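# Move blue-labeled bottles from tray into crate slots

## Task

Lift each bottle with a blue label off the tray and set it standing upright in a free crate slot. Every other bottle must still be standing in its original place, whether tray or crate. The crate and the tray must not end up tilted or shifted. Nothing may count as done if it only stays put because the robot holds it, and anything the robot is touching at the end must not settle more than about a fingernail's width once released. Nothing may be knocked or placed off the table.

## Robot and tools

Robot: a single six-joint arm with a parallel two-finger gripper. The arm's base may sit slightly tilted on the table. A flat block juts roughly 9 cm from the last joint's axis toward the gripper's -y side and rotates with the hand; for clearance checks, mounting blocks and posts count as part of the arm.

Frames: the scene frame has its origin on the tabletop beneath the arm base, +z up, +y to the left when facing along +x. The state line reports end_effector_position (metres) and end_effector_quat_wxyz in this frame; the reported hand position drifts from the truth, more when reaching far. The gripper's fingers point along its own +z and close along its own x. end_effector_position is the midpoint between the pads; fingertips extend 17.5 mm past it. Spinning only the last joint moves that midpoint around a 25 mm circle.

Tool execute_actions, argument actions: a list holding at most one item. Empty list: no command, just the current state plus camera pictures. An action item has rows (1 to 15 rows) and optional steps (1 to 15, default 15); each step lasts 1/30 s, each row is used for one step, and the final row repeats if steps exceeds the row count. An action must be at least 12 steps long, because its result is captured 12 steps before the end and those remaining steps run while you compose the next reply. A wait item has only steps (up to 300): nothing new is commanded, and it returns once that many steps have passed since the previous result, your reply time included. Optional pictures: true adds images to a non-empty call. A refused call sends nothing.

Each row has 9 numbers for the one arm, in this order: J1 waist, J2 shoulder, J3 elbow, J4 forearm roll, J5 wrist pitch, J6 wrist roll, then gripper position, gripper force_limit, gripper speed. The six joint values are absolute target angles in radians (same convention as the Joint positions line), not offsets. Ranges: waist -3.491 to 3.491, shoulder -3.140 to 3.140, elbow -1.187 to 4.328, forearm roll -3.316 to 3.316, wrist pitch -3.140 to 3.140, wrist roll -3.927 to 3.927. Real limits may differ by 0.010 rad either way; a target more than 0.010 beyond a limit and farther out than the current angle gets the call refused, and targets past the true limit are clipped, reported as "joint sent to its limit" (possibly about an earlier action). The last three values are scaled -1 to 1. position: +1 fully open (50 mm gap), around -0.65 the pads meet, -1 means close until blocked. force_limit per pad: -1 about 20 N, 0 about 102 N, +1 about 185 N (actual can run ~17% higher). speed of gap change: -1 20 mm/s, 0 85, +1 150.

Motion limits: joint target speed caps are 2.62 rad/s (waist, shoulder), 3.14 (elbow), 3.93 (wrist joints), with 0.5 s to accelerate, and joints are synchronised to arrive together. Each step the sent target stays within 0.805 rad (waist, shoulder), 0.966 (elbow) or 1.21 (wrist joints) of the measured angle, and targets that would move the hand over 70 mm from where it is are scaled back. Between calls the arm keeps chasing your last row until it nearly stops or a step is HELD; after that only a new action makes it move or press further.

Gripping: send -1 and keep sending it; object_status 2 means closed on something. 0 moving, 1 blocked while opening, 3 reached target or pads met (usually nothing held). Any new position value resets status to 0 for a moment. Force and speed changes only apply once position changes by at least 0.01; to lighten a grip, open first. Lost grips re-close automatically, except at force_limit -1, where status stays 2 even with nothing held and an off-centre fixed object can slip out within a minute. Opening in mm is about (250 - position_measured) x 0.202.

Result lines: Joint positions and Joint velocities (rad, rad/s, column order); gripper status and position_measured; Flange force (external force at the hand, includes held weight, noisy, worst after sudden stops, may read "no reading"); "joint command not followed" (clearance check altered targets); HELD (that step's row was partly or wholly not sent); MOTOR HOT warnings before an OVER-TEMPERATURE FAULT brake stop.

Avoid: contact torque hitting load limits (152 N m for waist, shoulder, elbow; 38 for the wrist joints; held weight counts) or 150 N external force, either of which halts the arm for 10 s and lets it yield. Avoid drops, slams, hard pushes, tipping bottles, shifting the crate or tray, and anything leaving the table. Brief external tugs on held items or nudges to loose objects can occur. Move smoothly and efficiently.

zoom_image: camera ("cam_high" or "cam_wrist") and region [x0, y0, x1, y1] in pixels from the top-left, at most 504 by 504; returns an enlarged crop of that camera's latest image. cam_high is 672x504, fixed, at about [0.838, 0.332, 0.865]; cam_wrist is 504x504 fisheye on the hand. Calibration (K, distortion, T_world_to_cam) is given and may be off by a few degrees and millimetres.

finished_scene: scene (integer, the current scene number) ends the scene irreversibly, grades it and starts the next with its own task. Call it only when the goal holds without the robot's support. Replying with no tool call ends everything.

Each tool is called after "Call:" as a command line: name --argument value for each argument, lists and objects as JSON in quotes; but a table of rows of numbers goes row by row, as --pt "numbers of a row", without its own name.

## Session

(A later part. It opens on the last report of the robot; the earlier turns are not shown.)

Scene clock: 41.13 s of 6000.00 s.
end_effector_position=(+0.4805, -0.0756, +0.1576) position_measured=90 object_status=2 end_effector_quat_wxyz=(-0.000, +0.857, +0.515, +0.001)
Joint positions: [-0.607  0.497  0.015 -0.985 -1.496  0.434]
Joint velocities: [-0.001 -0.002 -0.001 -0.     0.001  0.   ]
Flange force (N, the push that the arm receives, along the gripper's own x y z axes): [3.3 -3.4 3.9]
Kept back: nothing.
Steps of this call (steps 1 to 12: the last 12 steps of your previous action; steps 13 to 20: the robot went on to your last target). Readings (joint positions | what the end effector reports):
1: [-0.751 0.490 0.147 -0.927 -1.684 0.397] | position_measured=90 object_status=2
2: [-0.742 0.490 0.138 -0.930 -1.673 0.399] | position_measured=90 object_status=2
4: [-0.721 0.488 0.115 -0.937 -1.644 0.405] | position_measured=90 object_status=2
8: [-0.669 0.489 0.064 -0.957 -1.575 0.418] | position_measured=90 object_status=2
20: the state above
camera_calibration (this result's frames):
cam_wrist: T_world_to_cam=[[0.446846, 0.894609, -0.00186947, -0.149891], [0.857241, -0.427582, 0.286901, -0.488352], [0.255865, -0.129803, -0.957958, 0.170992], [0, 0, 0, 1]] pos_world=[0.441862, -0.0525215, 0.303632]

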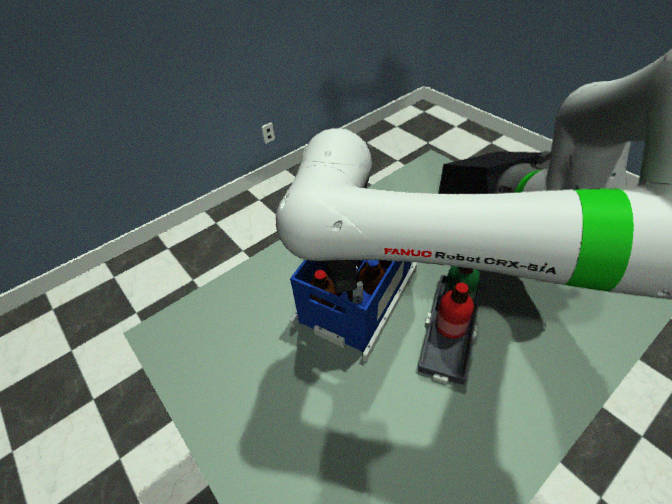

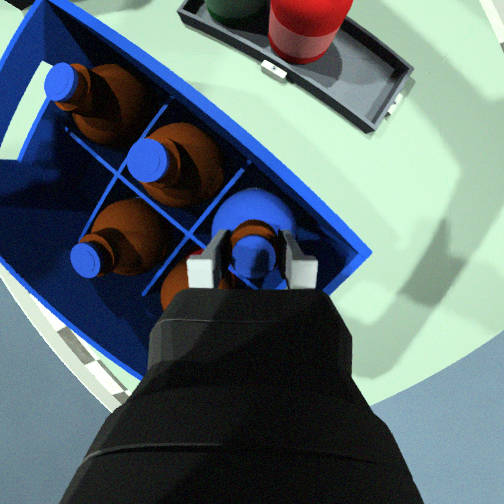

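Call:
execute_actions --actions '[{"rows": [[-0.6043,0.4979,0.0130,-0.9859,-1.4930,0.435,-1,0,0],[-0.6021,0.4984,0.0115,-0.9870,-1.4903,0.435,-1,0,0],[-0.6000,0.4988,0.0101,-0.9880,-1.4876,0.436,-1,0,0],[-0.5985,0.4991,0.0091,-0.9888,-1.4859,0.436,-1,0,0],[-0.5970,0.4995,0.0082,-0.9895,-1.4841,0.437,-1,0,0],[-0.5956,0.4998,0.0072,-0.9902,-1.4823,0.437,-1,0,0],[-0.5941,0.5001,0.0063,-0.9909,-1.4805,0.437,-1,0,0],[-0.5927,0.5005,0.0053,-0.9916,-1.4787,0.438,-1,0,0]], "steps": 12}]'

Call:
execute_actions --actions '[{"steps": 16}]'

Scene clock: 42.03 s of 6000.00 s.
end_effector_position=(+0.4805, -0.0756, +0.1575) position_measured=90 object_status=2 end_effector_quat_wxyz=(-0.000, +0.857, +0.515, +0.001)
Joint positions: [-0.607  0.497  0.015 -0.985 -1.496  0.434]
Joint velocities: [-0.001  0.     0.    -0.001  0.    -0.   ]
Flange force (N, the push that the arm receives, along the gripper's own x y z axes): [2.3 -2.9 3.5]
Kept back: the last 12 steps of this action.
Steps of this call (steps 1 to 15: the robot went on to your last target; steps 16 to 27: nothing new was sent). Readings (joint positions | what the end effector reports):
1: [-0.607 0.497 0.015 -0.985 -1.496 0.434] | position_measured=90 object_status=2
2: [-0.607 0.497 0.015 -0.985 -1.496 0.434] | position_measured=90 object_status=2
4: [-0.607 0.497 0.015 -0.985 -1.496 0.434] | position_measured=90 object_status=2
8: [-0.607 0.497 0.015 -0.985 -1.496 0.434] | position_measured=90 object_status=2
27: the state above

Scene clock: 42.57 s of 6000.00 s.
end_effector_position=(+0.4805, -0.0758, +0.1479) position_measured=90 object_status=2 end_effector_quat_wxyz=(-0.000, +0.857, +0.515, +0.000)
Joint positions: [-0.593  0.5    0.005 -0.991 -1.479  0.438]
Joint velocities: [ 0.001  0.001 -0.002 -0.002  0.002 -0.   ]
Flange force (N, the push that the arm receives, along the gripper's own x y z axes): [8.2 -0.9 -116.3]
Kept back: nothing.
Steps of this call (steps 1 to 12: the last 12 steps of your previous action; steps 13 to 16: the robot went on to your last target). Readings (joint positions | what the end effector reports):
1: [-0.607 0.497 0.015 -0.985 -1.496 0.434] | position_measured=90 object_status=2
2: [-0.605 0.497 0.014 -0.985 -1.494 0.435] | position_measured=90 object_status=2
4: [-0.601 0.499 0.011 -0.988 -1.489 0.436] | position_measured=90 object_status=2
8: [-0.595 0.500 0.007 -0.990 -1.481 0.437] | position_measured=90 object_status=2
16: the state above

Pressing hard; back off and release.

Call:
execute_actions --actions '[{"rows": [[-0.5970,0.4995,0.0082,-0.9895,-1.4841,0.437,-1,0,0]], "steps": 12}]'

Call:
execute_actions --actions '[{"steps": 13}]'

Scene clock: 42.90 s of 6000.00 s.
end_effector_position=(+0.4805, -0.0757, +0.1477) position_measured=90 object_status=2 end_effector_quat_wxyz=(-0.000, +0.857, +0.515, +0.001)
Joint positions: [-0.593  0.5    0.005 -0.992 -1.479  0.438]
Joint velocities: [ 0.001  0.001 -0.    -0.001 -0.    -0.001]
Flange force (N, the push that the arm receives, along the gripper's own x y z axes): [7.8 0.2 -132.0]
Kept back: the last 12 steps of this action.
Steps of this call (steps 1 to 10: the robot went on to your last target). Readings (joint positions | what the end effector reports):
1: [-0.593 0.500 0.005 -0.991 -1.479 0.438] | position_measured=90 object_status=2
2: [-0.593 0.500 0.005 -0.991 -1.479 0.438] | position_measured=90 object_status=2
4: [-0.593 0.500 0.005 -0.991 -1.479 0.438] | position_measured=90 object_status=2
8: [-0.593 0.500 0.005 -0.992 -1.479 0.438] | position_measured=90 object_status=2
10: the state above

Scene clock: 43.33 s of 6000.00 s.
end_effector_position=(+0.4805, -0.0756, +0.1506) position_measured=90 object_status=2 end_effector_quat_wxyz=(-0.000, +0.857, +0.515, +0.001)
Joint positions: [-0.597  0.5    0.008 -0.99  -1.484  0.437]
Joint velocities: [-0.003 -0.001  0.    -0.     0.     0.   ]
Flange force (N, the push that the arm receives, along the gripper's own x y z axes): [2.6 0.6 1.8]
Kept back: nothing.
Steps of this call (steps 1 to 12: the last 12 steps of your previous action; step 13: the robot went on to your last target). Readings (joint positions | what the end effector reports):
1: [-0.593 0.500 0.005 -0.992 -1.479 0.438] | position_measured=90 object_status=2
2: [-0.594 0.500 0.006 -0.991 -1.480 0.438] | position_measured=90 object_status=2
4: [-0.595 0.500 0.007 -0.991 -1.483 0.437] | position_measured=90 object_status=2
8: [-0.596 0.500 0.008 -0.990 -1.484 0.437] | position_measured=90 object_status=2
13: the state above

Call:
execute_actions --actions '[{"rows": [[-0.5970,0.4995,0.0082,-0.9895,-1.4841,0.437,0.75,0,0.3],[-0.5970,0.4995,0.0082,-0.9895,-1.4841,0.437,0.75,0,0.3],[-0.5970,0.4995,0.0082,-0.9895,-1.4841,0.437,0.75,0,0.3],[-0.5970,0.4995,0.0082,-0.9895,-1.4841,0.437,0.75,0,0.3],[-0.6021,0.4984,0.0115,-0.9870,-1.4903,0.435,0.75,0,0.3],[-0.6112,0.4965,0.0177,-0.9826,-1.5015,0.433,0.75,0,0.3],[-0.6267,0.4937,0.0290,-0.9753,-1.5209,0.429,0.75,0,0.3],[-0.6430,0.4912,0.0418,-0.9679,-1.5418,0.425,0.75,0,0.3],[-0.6580,0.4896,0.054,-0.9615,-1.5606,0.421,0.75,0,0.3],[-0.6700,0.4886,0.0645,-0.9565,-1.576,0.418,0.75,0,0.3],[-0.6808,0.4879,0.0741,-0.9521,-1.5902,0.415,0.75,0,0.3]], "steps": 13}]'

Call:
execute_actions --actions '[{"steps": 17}]' --pictures true

Scene clock: 44.13 s of 6000.00 s.
end_effector_position=(+0.4805, -0.0757, +0.1507) position_measured=84 object_status=0 end_effector_quat_wxyz=(-0.000, +0.857, +0.515, +0.001)
Joint positions: [-0.597  0.499  0.008 -0.99  -1.484  0.437]
Joint velocities: [-0.     0.     0.    -0.     0.001 -0.003]
Flange force (N, the push that the arm receives, along the gripper's own x y z axes): [1.8 -1.4 2.6]
Steps of this call (steps 1 to 15: the robot went on to your last target; steps 16 to 23: nothing new was sent; step 24: the first step of this action). Readings (joint positions | what the end effector reports):
24: the state above

Scene clock: 44.70 s of 6000.00 s.
end_effector_position=(+0.4805, -0.0756, +0.2099) position_measured=41 object_status=3 end_effector_quat_wxyz=(-0.000, +0.857, +0.515, +0.001)
Joint positions: [-0.681  0.488  0.074 -0.952 -1.59   0.415]
Joint velocities: [-0.    -0.001  0.001  0.001 -0.002  0.001]
Flange force (N, the push that the arm receives, along the gripper's own x y z axes): [1.5 -2.1 -1.4]
Kept back: nothing.
Steps of this call (steps 1 to 12: the last 12 steps of your previous action; steps 13 to 17: the robot went on to your last target). Readings (joint positions | what the end effector reports):
1: [-0.597 0.499 0.008 -0.989 -1.484 0.437] | position_measured=66 object_status=0
2: [-0.597 0.499 0.008 -0.989 -1.484 0.437] | position_measured=50 object_status=0
4: [-0.597 0.499 0.008 -0.989 -1.484 0.437] | position_measured=41 object_status=0
8: [-0.625 0.494 0.028 -0.976 -1.519 0.429] | position_measured=41 object_status=0
17: the state above
camera_calibration (this result's frames):
cam_wrist: T_world_to_cam=[[0.446959, 0.894553, -0.00179683, -0.149913], [0.857217, -0.427728, 0.286755, -0.503355], [0.255749, -0.129708, -0.958002, 0.221154], [0, 0, 0, 1]] pos_world=[0.441929, -0.0525085, 0.355936]

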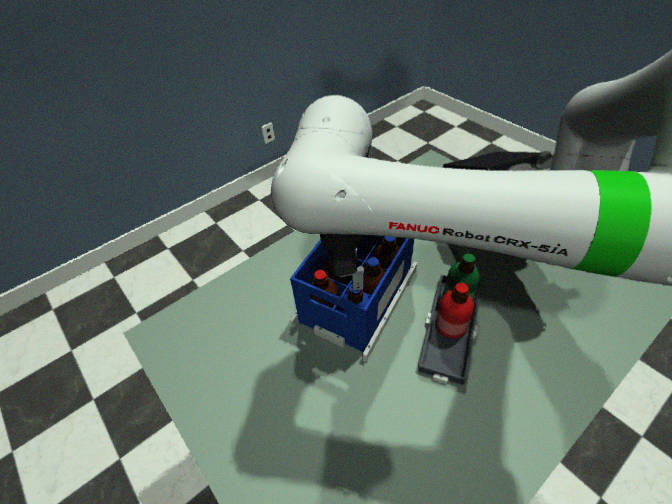

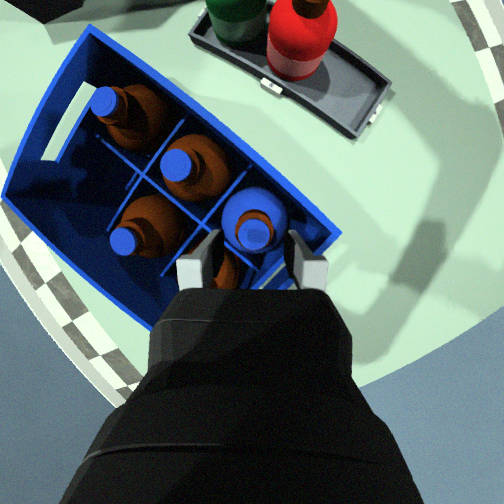

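Call:
finished_scene --scene 1

The scene is finished: the task was done.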